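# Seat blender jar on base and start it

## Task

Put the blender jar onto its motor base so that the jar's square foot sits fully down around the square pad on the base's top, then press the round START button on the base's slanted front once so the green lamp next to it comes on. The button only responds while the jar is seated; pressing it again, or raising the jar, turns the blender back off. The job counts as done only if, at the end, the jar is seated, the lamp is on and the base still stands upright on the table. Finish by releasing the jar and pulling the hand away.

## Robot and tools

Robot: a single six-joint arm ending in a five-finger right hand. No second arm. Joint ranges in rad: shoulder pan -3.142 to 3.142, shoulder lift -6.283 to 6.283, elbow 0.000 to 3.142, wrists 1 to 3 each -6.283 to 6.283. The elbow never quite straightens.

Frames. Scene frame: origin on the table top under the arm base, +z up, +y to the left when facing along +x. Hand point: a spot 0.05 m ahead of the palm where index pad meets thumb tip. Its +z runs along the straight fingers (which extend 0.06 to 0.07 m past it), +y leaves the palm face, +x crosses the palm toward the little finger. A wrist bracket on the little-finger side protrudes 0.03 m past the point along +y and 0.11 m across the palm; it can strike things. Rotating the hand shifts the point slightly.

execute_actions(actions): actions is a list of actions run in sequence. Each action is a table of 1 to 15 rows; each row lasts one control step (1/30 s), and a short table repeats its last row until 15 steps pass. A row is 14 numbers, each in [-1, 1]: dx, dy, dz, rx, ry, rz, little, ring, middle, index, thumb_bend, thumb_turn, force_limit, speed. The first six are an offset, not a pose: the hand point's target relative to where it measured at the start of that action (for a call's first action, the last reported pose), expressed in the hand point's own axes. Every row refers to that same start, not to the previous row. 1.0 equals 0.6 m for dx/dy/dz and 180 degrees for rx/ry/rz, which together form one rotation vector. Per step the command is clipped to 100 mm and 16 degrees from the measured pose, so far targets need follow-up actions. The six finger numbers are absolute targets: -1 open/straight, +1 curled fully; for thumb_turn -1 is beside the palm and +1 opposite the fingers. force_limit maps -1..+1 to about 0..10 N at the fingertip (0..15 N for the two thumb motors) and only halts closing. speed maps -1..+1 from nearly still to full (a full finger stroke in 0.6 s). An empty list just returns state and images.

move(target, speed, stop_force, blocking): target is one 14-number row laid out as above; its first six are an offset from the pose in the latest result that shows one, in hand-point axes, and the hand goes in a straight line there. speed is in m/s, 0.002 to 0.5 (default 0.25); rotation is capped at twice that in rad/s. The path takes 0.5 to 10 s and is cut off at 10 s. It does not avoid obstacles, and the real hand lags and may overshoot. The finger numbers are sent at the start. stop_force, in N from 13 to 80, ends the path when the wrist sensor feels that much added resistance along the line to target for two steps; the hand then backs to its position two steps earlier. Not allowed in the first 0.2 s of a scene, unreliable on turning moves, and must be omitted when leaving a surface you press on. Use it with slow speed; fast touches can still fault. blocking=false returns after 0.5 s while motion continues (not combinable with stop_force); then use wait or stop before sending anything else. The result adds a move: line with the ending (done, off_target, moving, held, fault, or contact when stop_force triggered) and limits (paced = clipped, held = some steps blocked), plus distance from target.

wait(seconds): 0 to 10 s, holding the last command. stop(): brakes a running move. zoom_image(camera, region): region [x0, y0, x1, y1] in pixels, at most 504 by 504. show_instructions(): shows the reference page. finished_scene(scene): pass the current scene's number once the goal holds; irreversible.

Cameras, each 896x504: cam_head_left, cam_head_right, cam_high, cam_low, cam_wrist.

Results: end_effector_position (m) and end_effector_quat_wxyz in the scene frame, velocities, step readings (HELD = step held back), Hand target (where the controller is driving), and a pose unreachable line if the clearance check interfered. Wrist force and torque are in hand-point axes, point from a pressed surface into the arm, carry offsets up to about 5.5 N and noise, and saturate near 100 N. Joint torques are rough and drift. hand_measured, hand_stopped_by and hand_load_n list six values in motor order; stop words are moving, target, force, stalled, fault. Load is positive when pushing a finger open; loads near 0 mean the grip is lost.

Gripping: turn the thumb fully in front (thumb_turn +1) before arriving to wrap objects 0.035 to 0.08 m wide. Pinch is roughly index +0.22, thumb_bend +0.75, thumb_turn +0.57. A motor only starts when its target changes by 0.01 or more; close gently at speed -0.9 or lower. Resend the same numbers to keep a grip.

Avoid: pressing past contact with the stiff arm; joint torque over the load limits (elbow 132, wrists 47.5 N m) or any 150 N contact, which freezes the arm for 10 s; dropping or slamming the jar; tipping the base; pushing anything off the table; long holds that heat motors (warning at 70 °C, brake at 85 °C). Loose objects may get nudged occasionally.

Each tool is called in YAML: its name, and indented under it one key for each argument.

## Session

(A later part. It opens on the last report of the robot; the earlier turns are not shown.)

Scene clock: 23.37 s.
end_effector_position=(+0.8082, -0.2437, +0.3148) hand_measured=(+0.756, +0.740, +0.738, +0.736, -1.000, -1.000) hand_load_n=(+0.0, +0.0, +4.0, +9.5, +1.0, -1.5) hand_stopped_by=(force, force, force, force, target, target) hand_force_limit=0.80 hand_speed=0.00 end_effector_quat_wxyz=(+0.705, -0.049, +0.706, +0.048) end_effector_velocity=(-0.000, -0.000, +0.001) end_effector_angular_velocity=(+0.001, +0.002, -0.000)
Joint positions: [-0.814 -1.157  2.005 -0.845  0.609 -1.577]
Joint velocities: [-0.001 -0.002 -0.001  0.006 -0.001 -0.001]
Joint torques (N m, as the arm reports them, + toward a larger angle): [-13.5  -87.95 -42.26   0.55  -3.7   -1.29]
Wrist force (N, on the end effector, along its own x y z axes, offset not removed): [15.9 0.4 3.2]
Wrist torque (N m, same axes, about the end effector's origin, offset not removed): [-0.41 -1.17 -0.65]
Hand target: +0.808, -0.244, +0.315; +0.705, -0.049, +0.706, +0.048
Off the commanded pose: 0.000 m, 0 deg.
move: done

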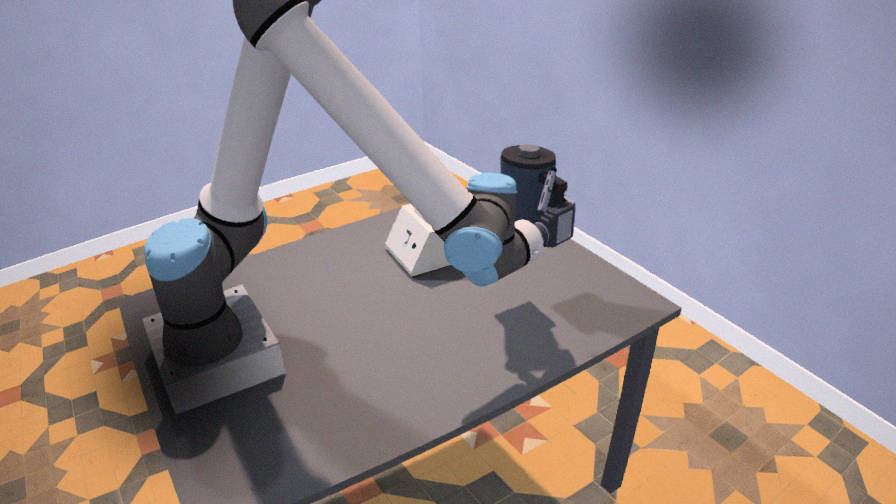

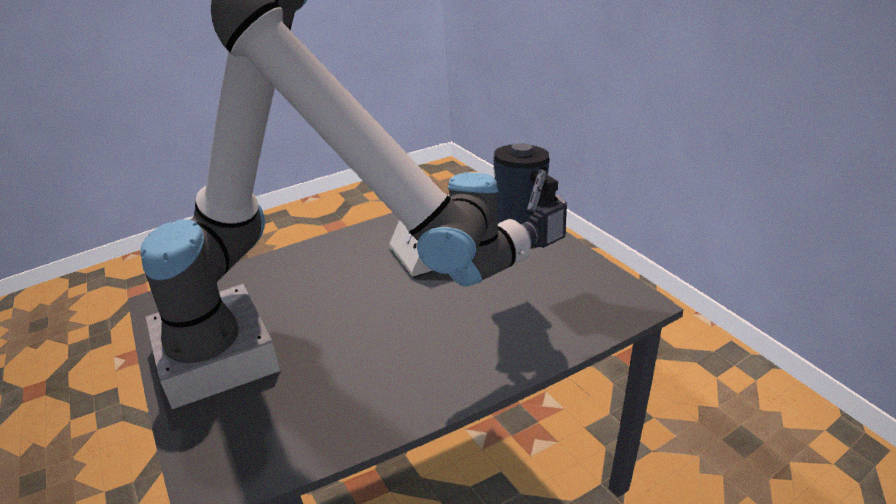

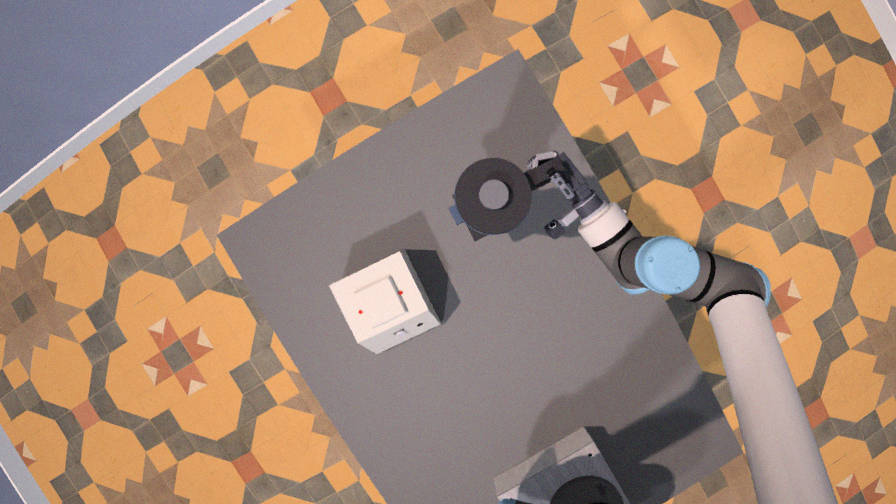

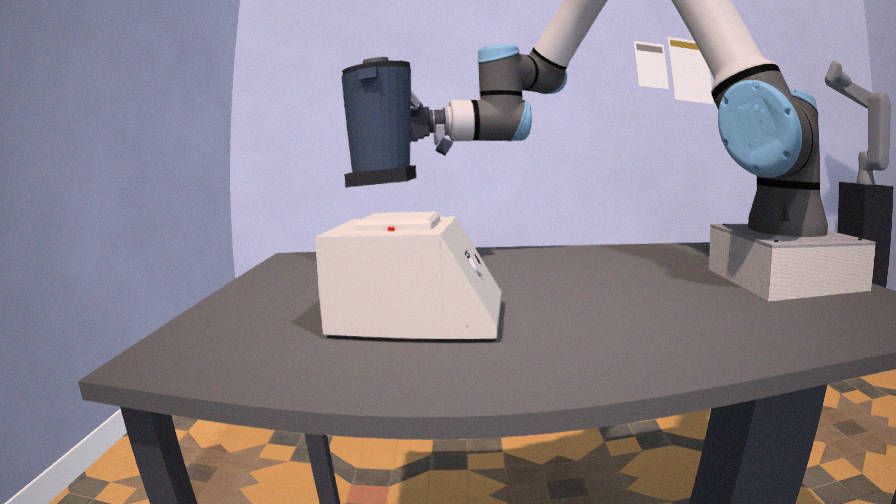

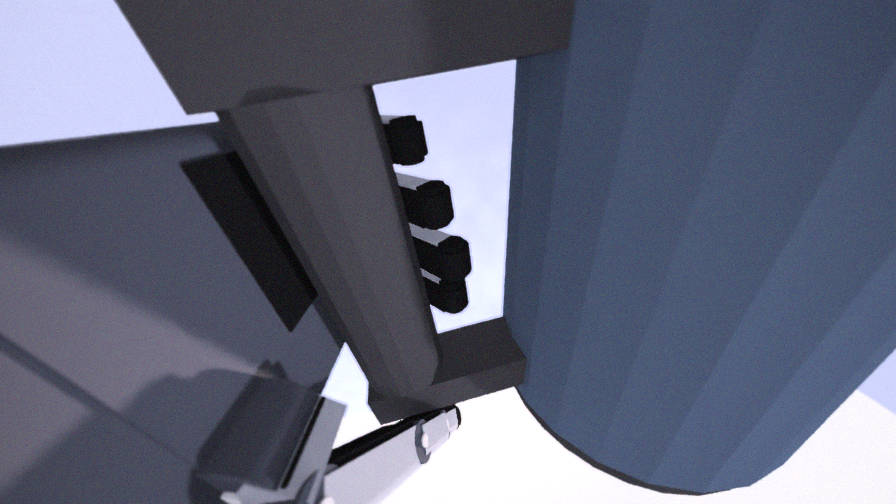

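move:
  target: [0,0.47,-0.065,0,0,0,1,1,1,1,-1,-1,1,0.0]
  speed: 0.12

zoom_image:
  camera: "cam_low"
  region: [270,40,570,260]

zoom_image:
  camera: "cam_high"
  region: [280,200,520,380]

Scene clock: 30.00 s.
end_effector_position=(+0.7309, +0.0300, +0.3152) hand_measured=(+0.816, +0.784, +0.764, +0.746, -1.000, -1.000) hand_load_n=(+13.0, +11.0, +10.0, +10.0, +1.0, -1.0) hand_stopped_by=(force, force, force, force, target, target) hand_force_limit=1.00 hand_speed=0.00 end_effector_quat_wxyz=(+0.705, -0.049, +0.706, +0.048) end_effector_velocity=(-0.000, +0.002, -0.001) end_effector_angular_velocity=(+0.001, +0.001, -0.001)
Joint positions: [-0.5   -1.374  2.336 -0.961  0.923 -1.574]
Joint velocities: [ 0.004 -0.     0.002 -0.     0.004  0.   ]
Joint torques (N m, as the arm reports them, + toward a larger angle): [ 18.1  -66.91 -16.32  -5.09   3.68   3.77]
Wrist force (N, on the end effector, along its own x y z axes, offset not removed): [13.1 0.4 2.7]
Wrist torque (N m, same axes, about the end effector's origin, offset not removed): [-0.36 -0.74 -0.93]
Hand target: +0.731, +0.030, +0.315; +0.705, -0.049, +0.706, +0.048
Off the commanded pose: 0.001 m, 0 deg.
move: done

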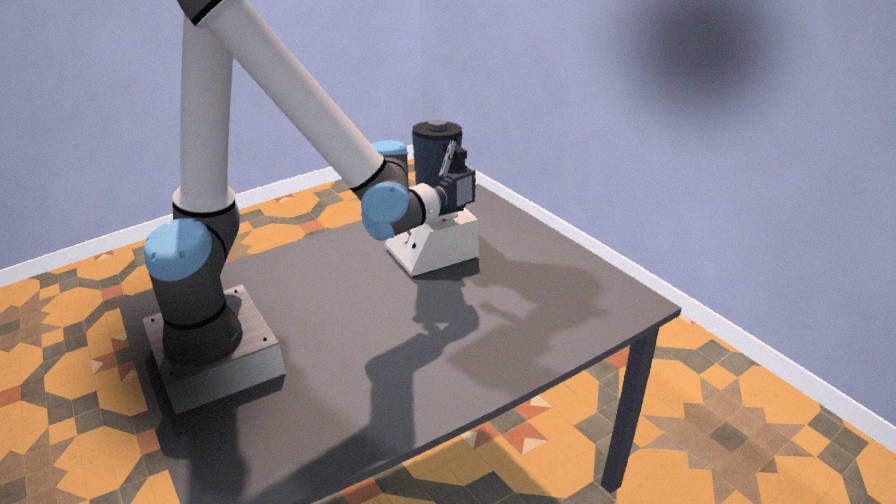

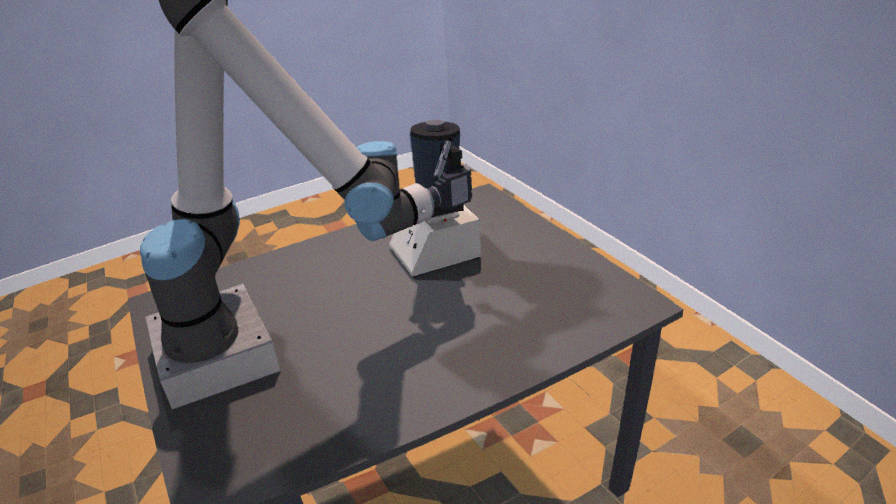

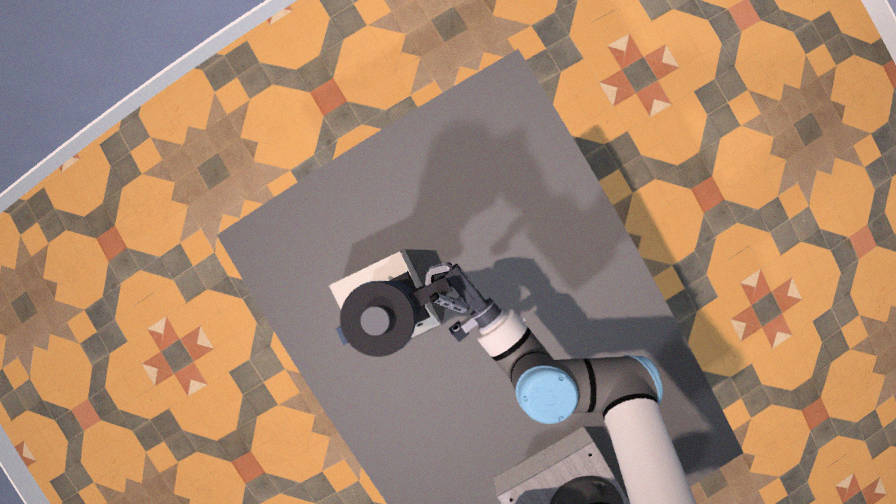

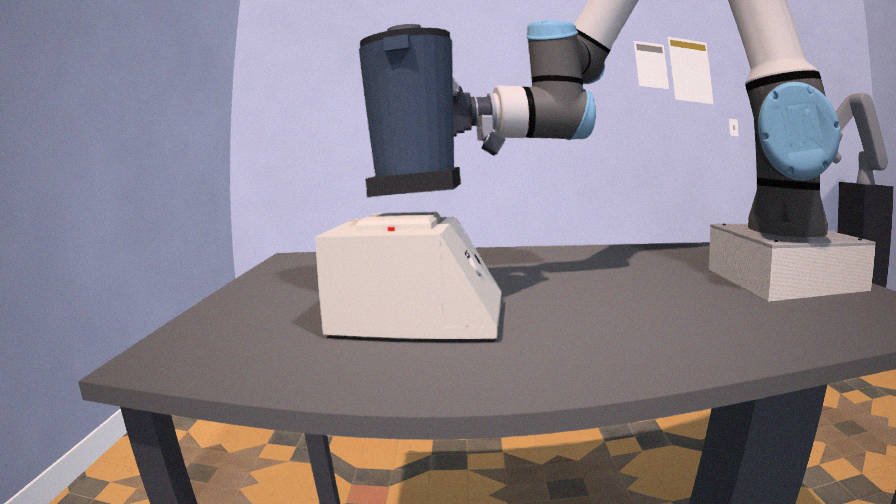

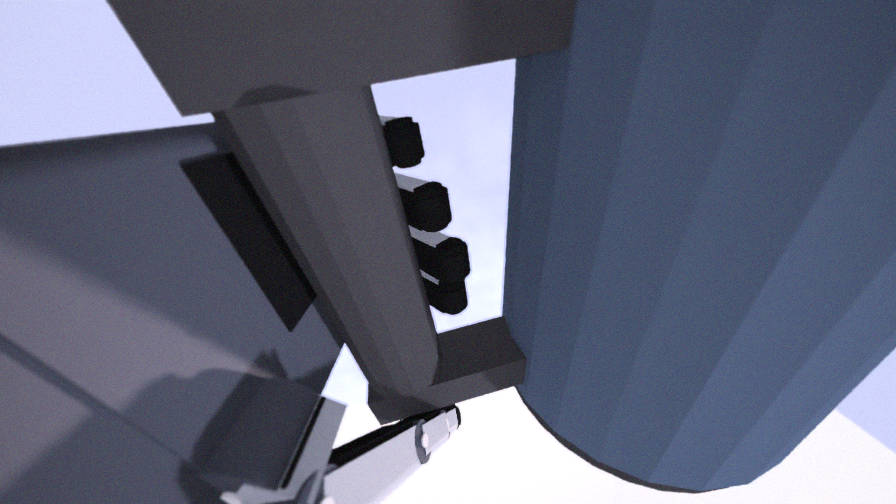

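Region (270, 40, 570, 260) of cam_low's 896x504 image, scaled by 1.680, with more detail than that image has; it fills the top 370 rows of this view, and the rest is white.

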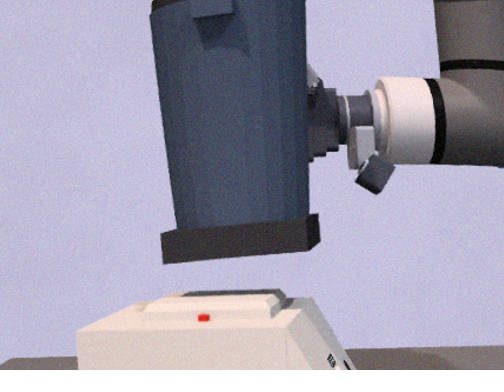

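Region (280, 200, 520, 380) of cam_high's 896x504 image, scaled by 2.100, with more detail than that image has; it fills the top 378 rows of this view, and the rest is white.

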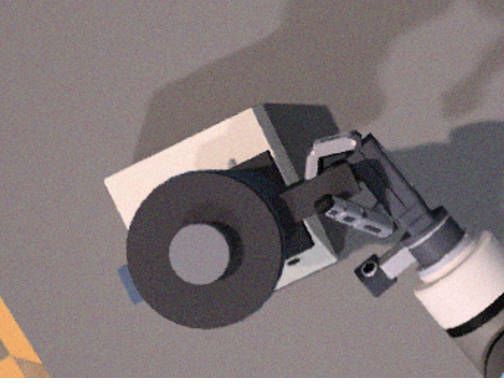

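move:
  target: [0,0.057,0.01,0,-0.022,0,1,1,1,1,-1,-1,1,0.0]
  speed: 0.05

move:
  target: [0.04,0,0,0,0,0,1,1,1,1,-1,-1,1,0.0]
  speed: 0.04

zoom_image:
  camera: "cam_low"
  region: [300,130,500,260]

zoom_image:
  camera: "cam_head_left"
  region: [370,110,510,250]

zoom_image:
  camera: "cam_high"
  region: [280,200,520,380]

Scene clock: 34.00 s.
end_effector_position=(+0.7321, +0.0645, +0.3153) hand_measured=(+0.816, +0.784, +0.764, +0.746, -1.000, -1.000) hand_load_n=(+13.0, +10.5, +10.0, +10.0, +1.0, -1.0) hand_stopped_by=(force, force, force, force, target, target) hand_force_limit=1.00 hand_speed=0.00 end_effector_quat_wxyz=(+0.729, -0.047, +0.681, +0.050) end_effector_velocity=(+0.000, +0.003, +0.000) end_effector_angular_velocity=(+0.000, -0.007, +0.001)
Joint positions: [-0.427 -1.35   2.362 -1.092  0.998 -1.53 ]
Joint velocities: [ 0.007  0.002  0.002 -0.011  0.006  0.003]
Joint torques (N m, as the arm reports them, + toward a larger angle): [ 17.07 -41.46 -15.7   -5.39   3.54   4.1 ]
Wrist force (N, on the end effector, along its own x y z axes, offset not removed): [14.9 -0.2 2.3]
Wrist torque (N m, same axes, about the end effector's origin, offset not removed): [-0.53 -0.95 -0.79]
Hand target: +0.732, +0.065, +0.315; +0.729, -0.047, +0.681, +0.050
Off the commanded pose: 0.000 m, 0 deg.
move: done

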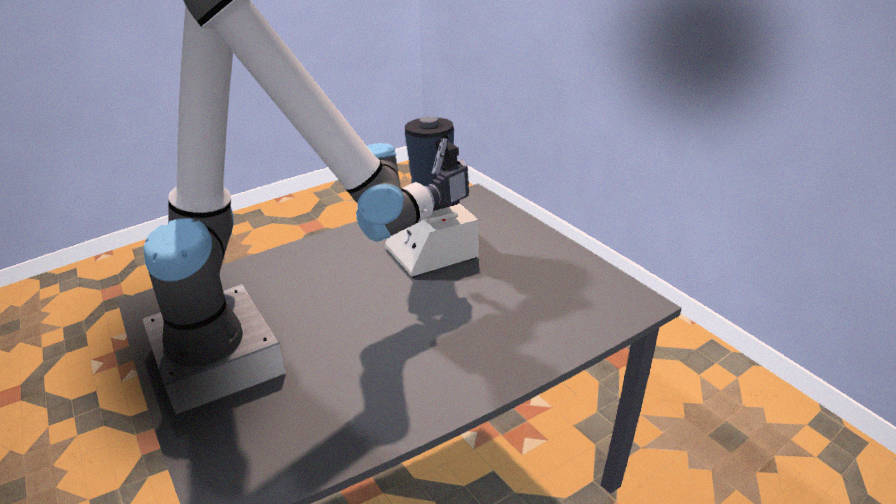

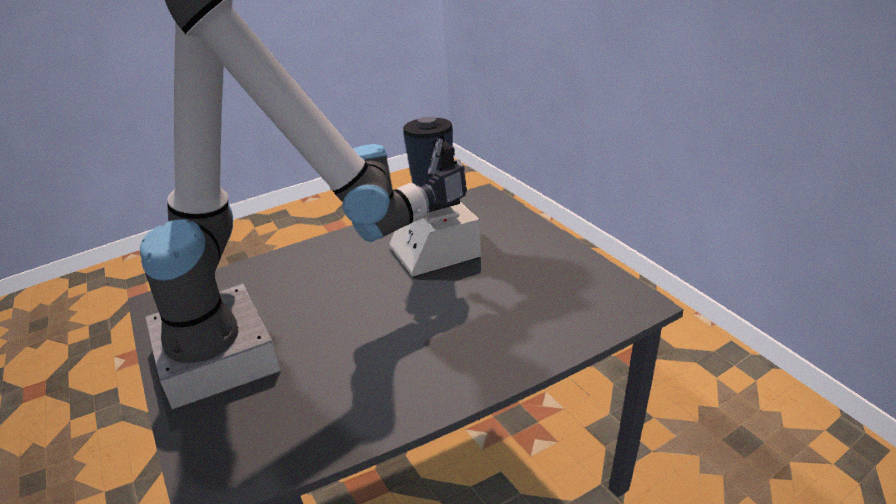

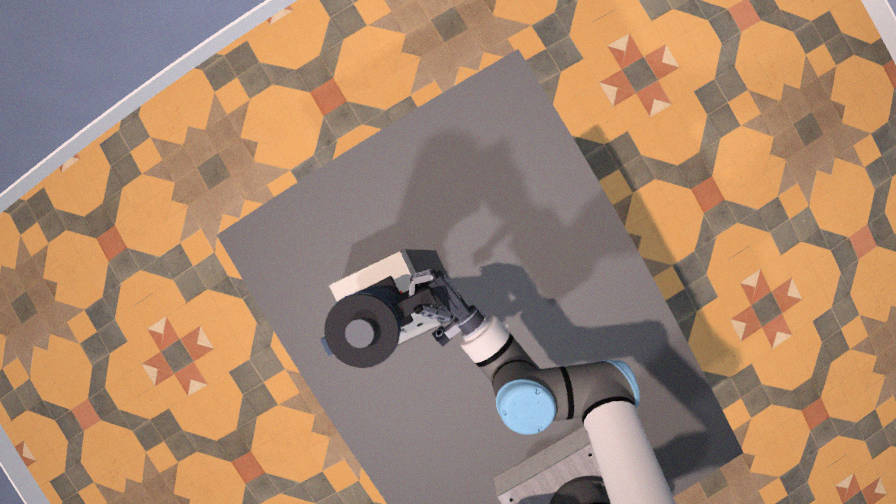

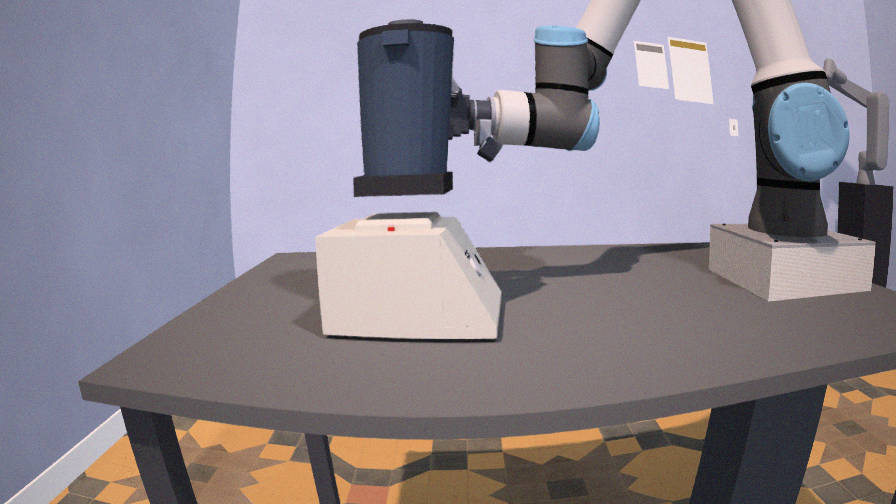

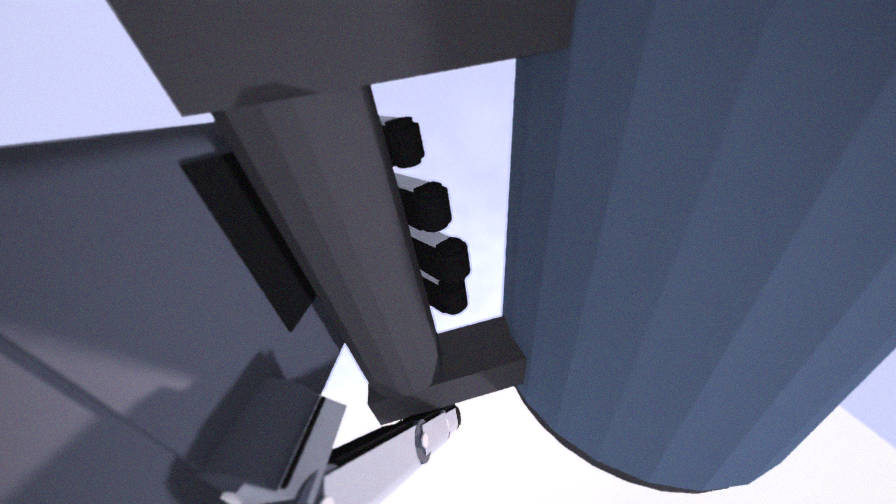

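Scene clock: 35.00 s.
end_effector_position=(+0.7337, +0.0647, +0.2916) hand_measured=(+0.816, +0.784, +0.764, +0.746, -1.000, -1.000) hand_load_n=(+13.0, +10.5, +10.0, +10.0, +1.0, -1.0) hand_stopped_by=(force, force, force, force, target, target) hand_force_limit=1.00 hand_speed=0.00 end_effector_quat_wxyz=(+0.729, -0.047, +0.681, +0.050) end_effector_velocity=(-0.001, +0.000, -0.003) end_effector_angular_velocity=(+0.001, +0.001, -0.000)
Joint positions: [-0.425 -1.301  2.369 -1.148  1.    -1.53 ]
Joint velocities: [ 0.     0.005  0.002 -0.006  0.     0.   ]
Joint torques (N m, as the arm reports them, + toward a larger angle): [ 17.43 -39.72 -14.77  -5.87   3.54   2.63]
Wrist force (N, on the end effector, along its own x y z axes, offset not removed): [15.3 1.6 4.4]
Wrist torque (N m, same axes, about the end effector's origin, offset not removed): [-0.41 -1.12 -0.73]
Hand target: +0.734, +0.065, +0.291; +0.729, -0.047, +0.681, +0.050
Off the commanded pose: 0.000 m, 0 deg.
move: done

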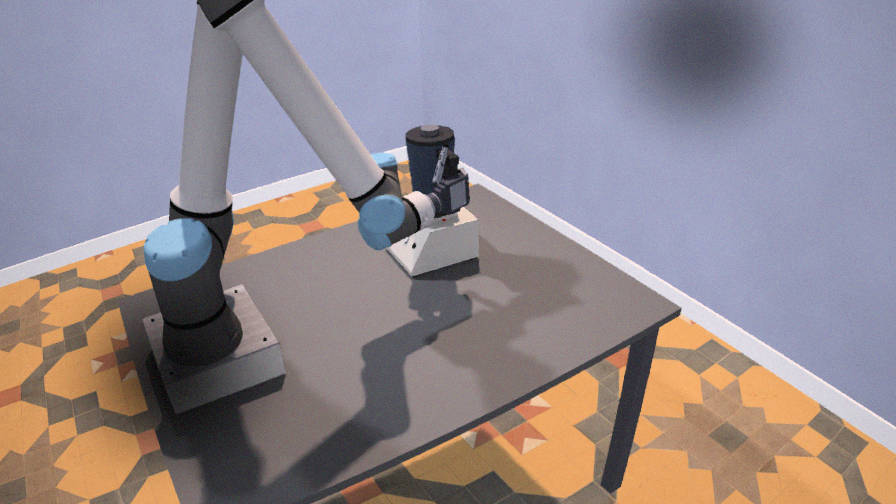

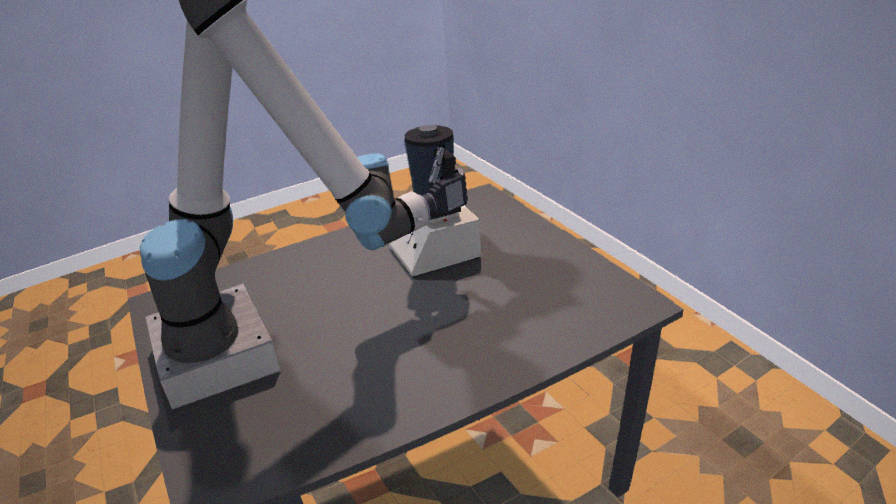

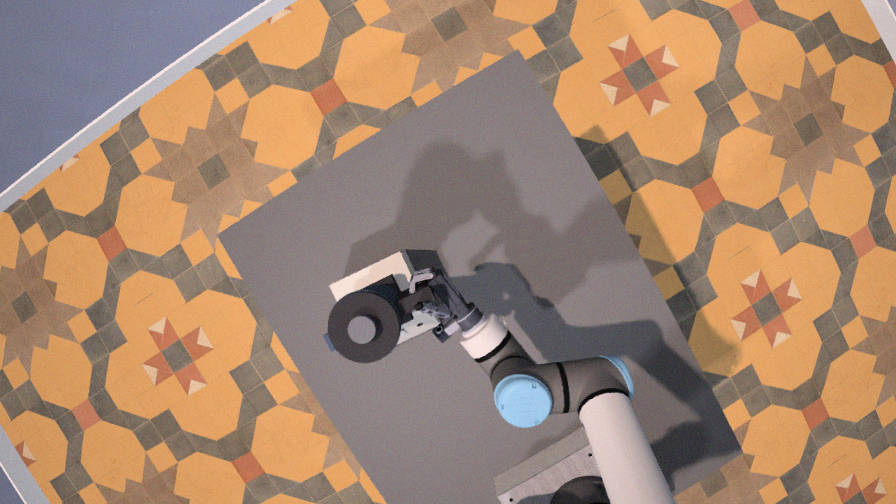

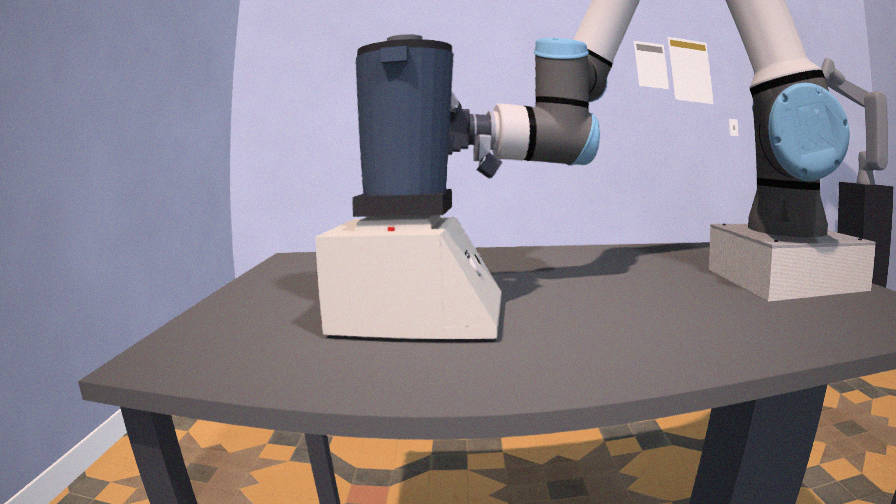

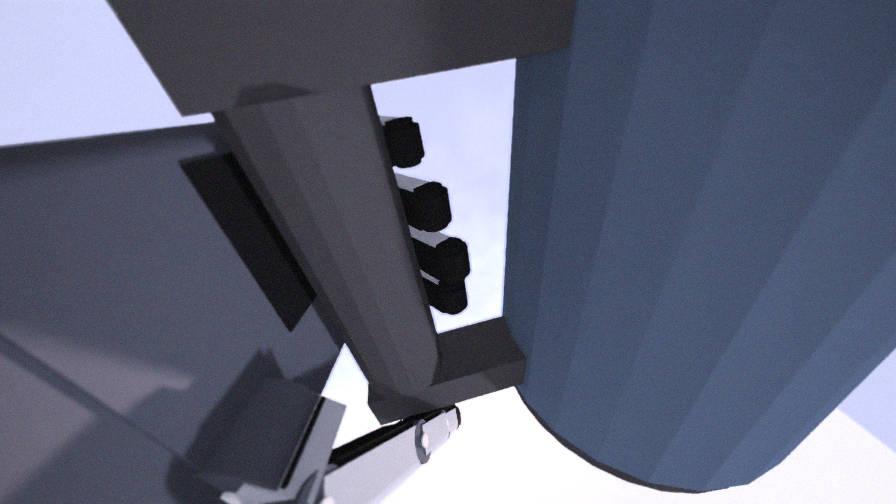

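Region (300, 130, 500, 260) of cam_low's 896x504 image, scaled by 2.520, with more detail than that image has; it fills the top 328 rows of this view, and the rest is white.

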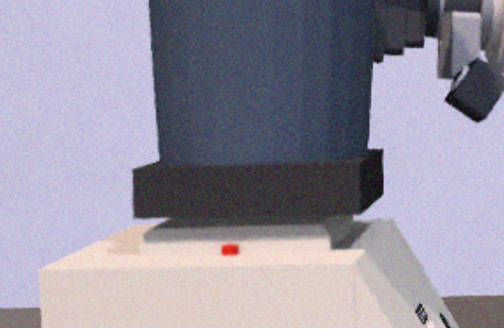

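Region (370, 110, 510, 250) of cam_head_left's 896x504 image, scaled by 3.600, with more detail than that image has.

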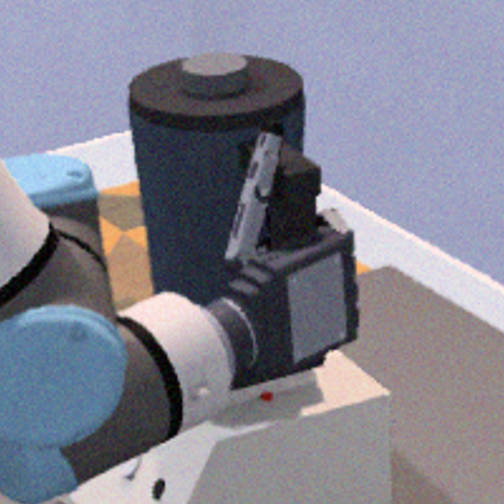

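Region (280, 200, 520, 380) of cam_high's 896x504 image, scaled by 2.100, with more detail than that image has; it fills the top 378 rows of this view, and the rest is white.

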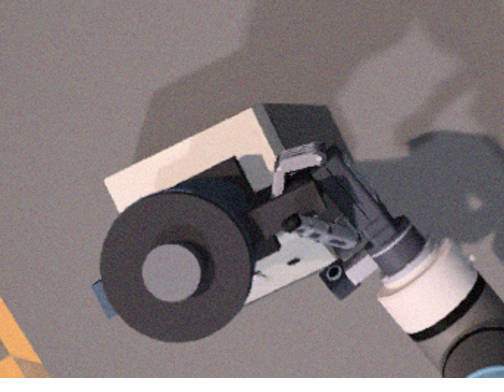

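move:
  target: [0,0.007,0.009,0,0,0,1,1,1,1,-1,-1,1,0.0]
  speed: 0.02

move:
  target: [0.065,0,0,0,0,0,1,1,1,1,-1,-1,1,0.0]
  speed: 0.012
  stop_force: 20

zoom_image:
  camera: "cam_low"
  region: [300,130,500,260]

Scene clock: 38.83 s.
end_effector_position=(+0.7383, +0.0694, +0.2919) hand_measured=(+0.816, +0.784, +0.764, +0.746, -1.000, -1.000) hand_load_n=(+13.0, +10.5, +10.0, +10.0, +1.0, -1.0) hand_stopped_by=(force, force, force, force, target, target) hand_force_limit=1.00 hand_speed=0.00 end_effector_quat_wxyz=(+0.729, -0.047, +0.681, +0.050) end_effector_velocity=(+0.002, +0.001, +0.000) end_effector_angular_velocity=(+0.000, -0.000, -0.001)
Joint positions: [-0.411 -1.296  2.36  -1.144  1.013 -1.531]
Joint velocities: [ 0.005  0.002 -0.004  0.002  0.006 -0.   ]
Joint torques (N m, as the arm reports them, + toward a larger angle): [ 20.97 -38.16 -38.92  -1.18   3.24  -1.64]
Wrist force (N, on the end effector, along its own x y z axes, offset not removed): [16.0 0.1 1.6]
Wrist torque (N m, same axes, about the end effector's origin, offset not removed): [-0.46 -1.13 -0.69]
Hand target: +0.738, +0.070, +0.292; +0.729, -0.047, +0.681, +0.050
Off the commanded pose: 0.000 m, 0 deg.
move: done

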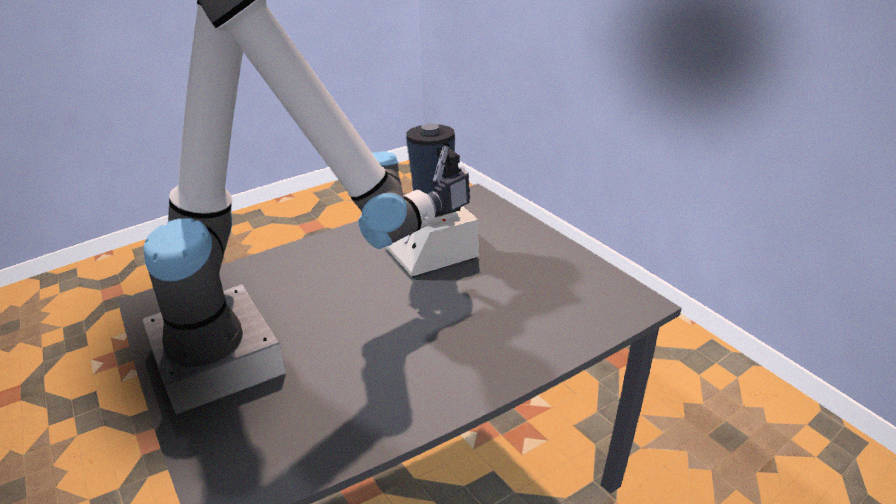

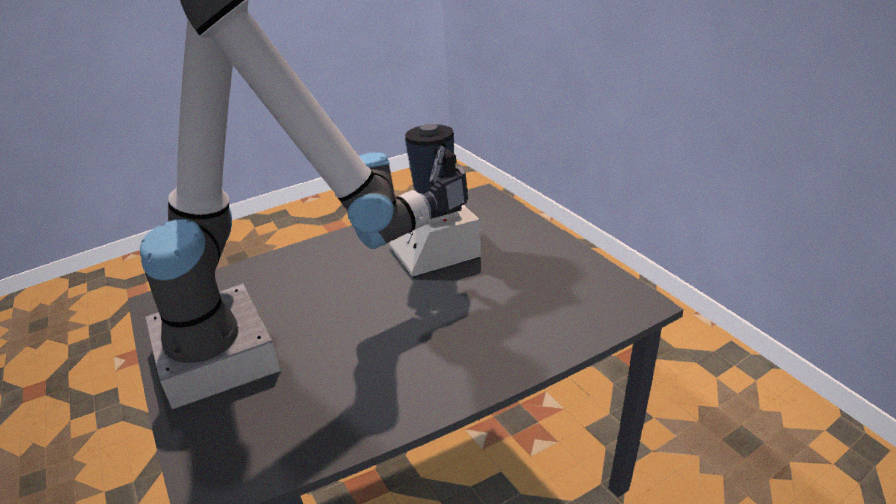

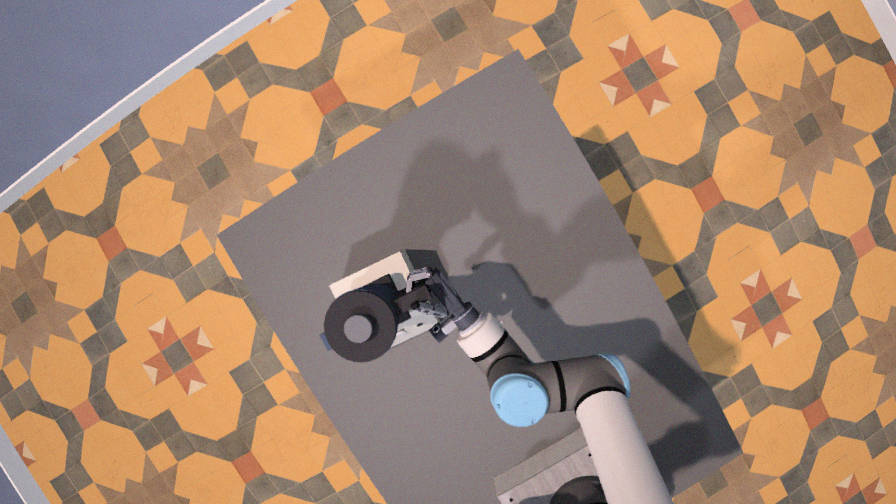

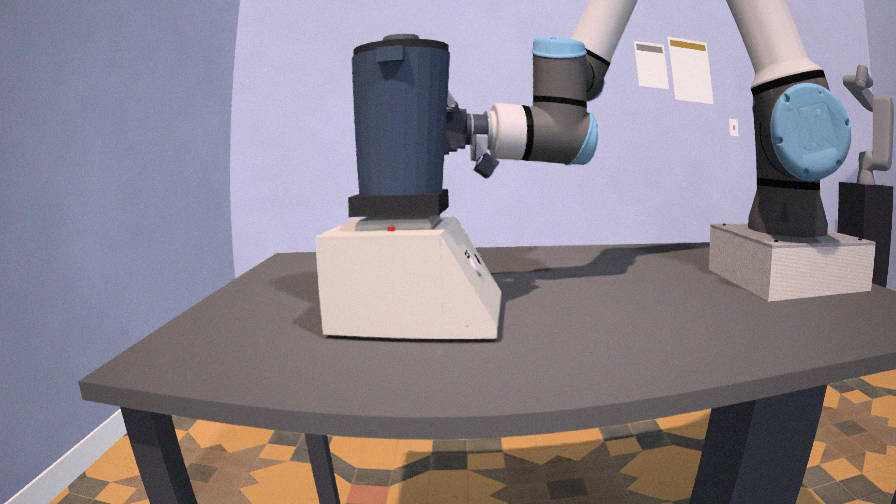

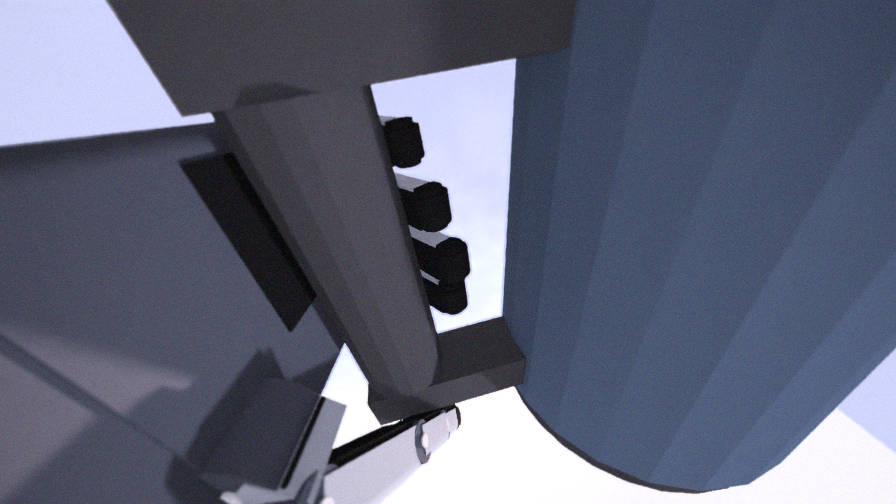

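Scene clock: 40.03 s.
end_effector_position=(+0.7391, +0.0693, +0.2823) hand_measured=(+0.816, +0.784, +0.764, +0.746, -1.000, -1.000) hand_load_n=(+11.5, +9.5, +9.5, +10.0, +1.0, -1.5) hand_stopped_by=(force, force, force, force, target, target) hand_force_limit=1.00 hand_speed=0.00 end_effector_quat_wxyz=(+0.729, -0.047, +0.681, +0.050) end_effector_velocity=(-0.002, +0.001, +0.001) end_effector_angular_velocity=(+0.003, +0.008, +0.002)
Joint positions: [-0.411 -1.276  2.362 -1.166  1.014 -1.531]
Joint velocities: [ 0.    -0.007  0.002  0.014 -0.002 -0.001]
Joint torques (N m, as the arm reports them, + toward a larger angle): [ 27.7  -66.01  -2.16   3.2   -7.25   0.07]
Wrist force (N, on the end effector, along its own x y z axes, offset not removed): [-0.1 -22.7 4.0]
Wrist torque (N m, same axes, about the end effector's origin, offset not removed): [-1.66 -0.62 -3.41]
Hand target: +0.739, +0.069, +0.283; +0.729, -0.047, +0.681, +0.050
Off the commanded pose: 0.029 m, 0 deg.
move: contact

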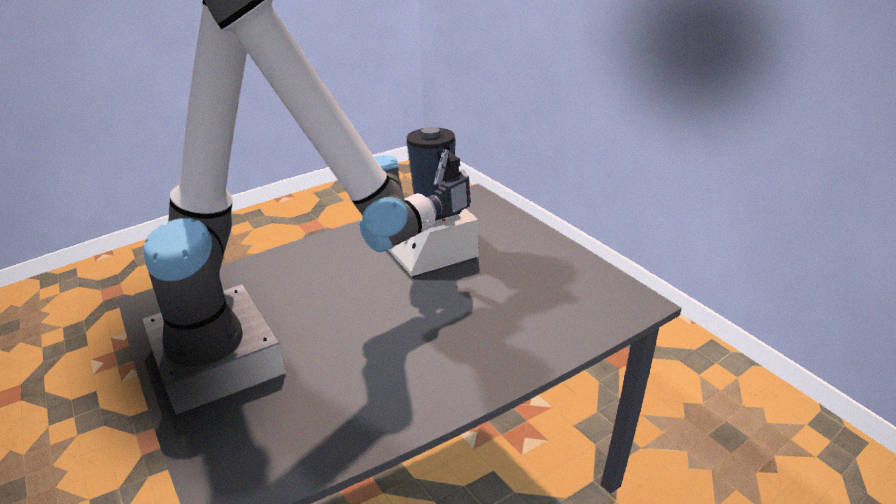

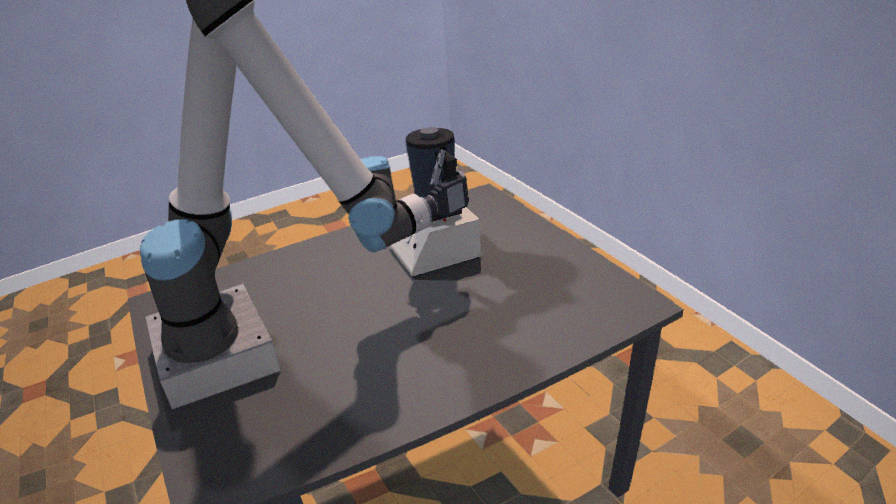

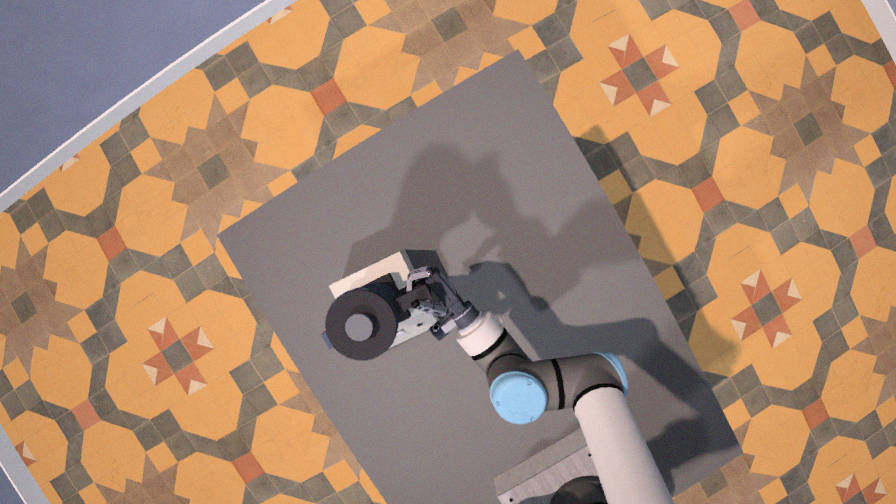

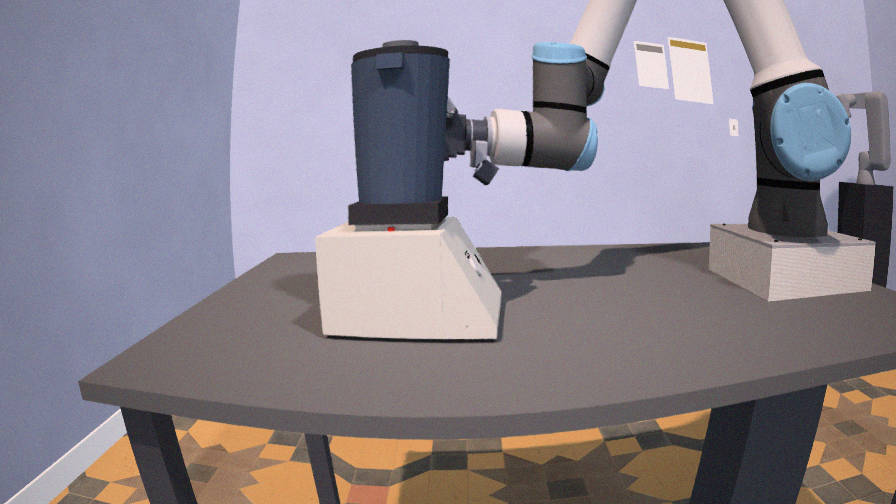

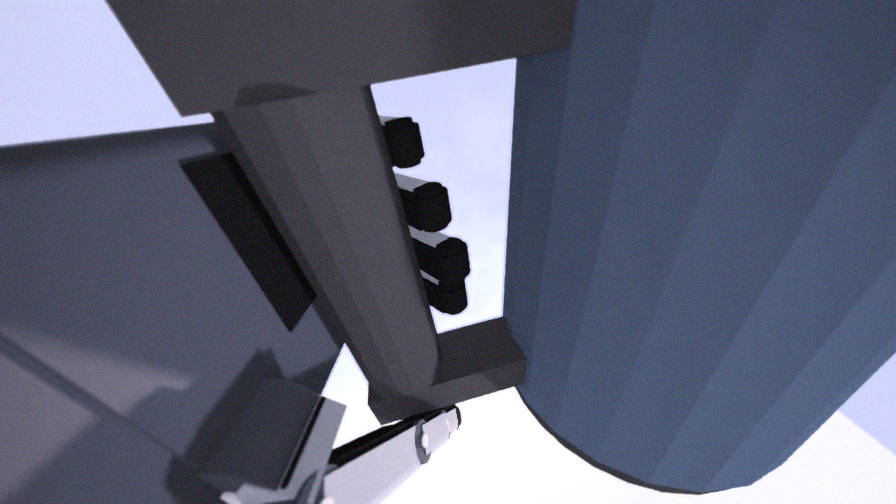

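Region (300, 130, 500, 260) of cam_low's 896x504 image, scaled by 2.520, with more detail than that image has; it fills the top 328 rows of this view, and the rest is white.

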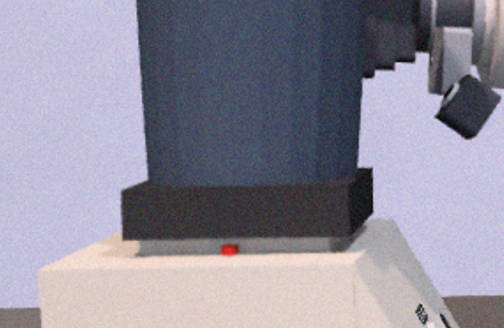

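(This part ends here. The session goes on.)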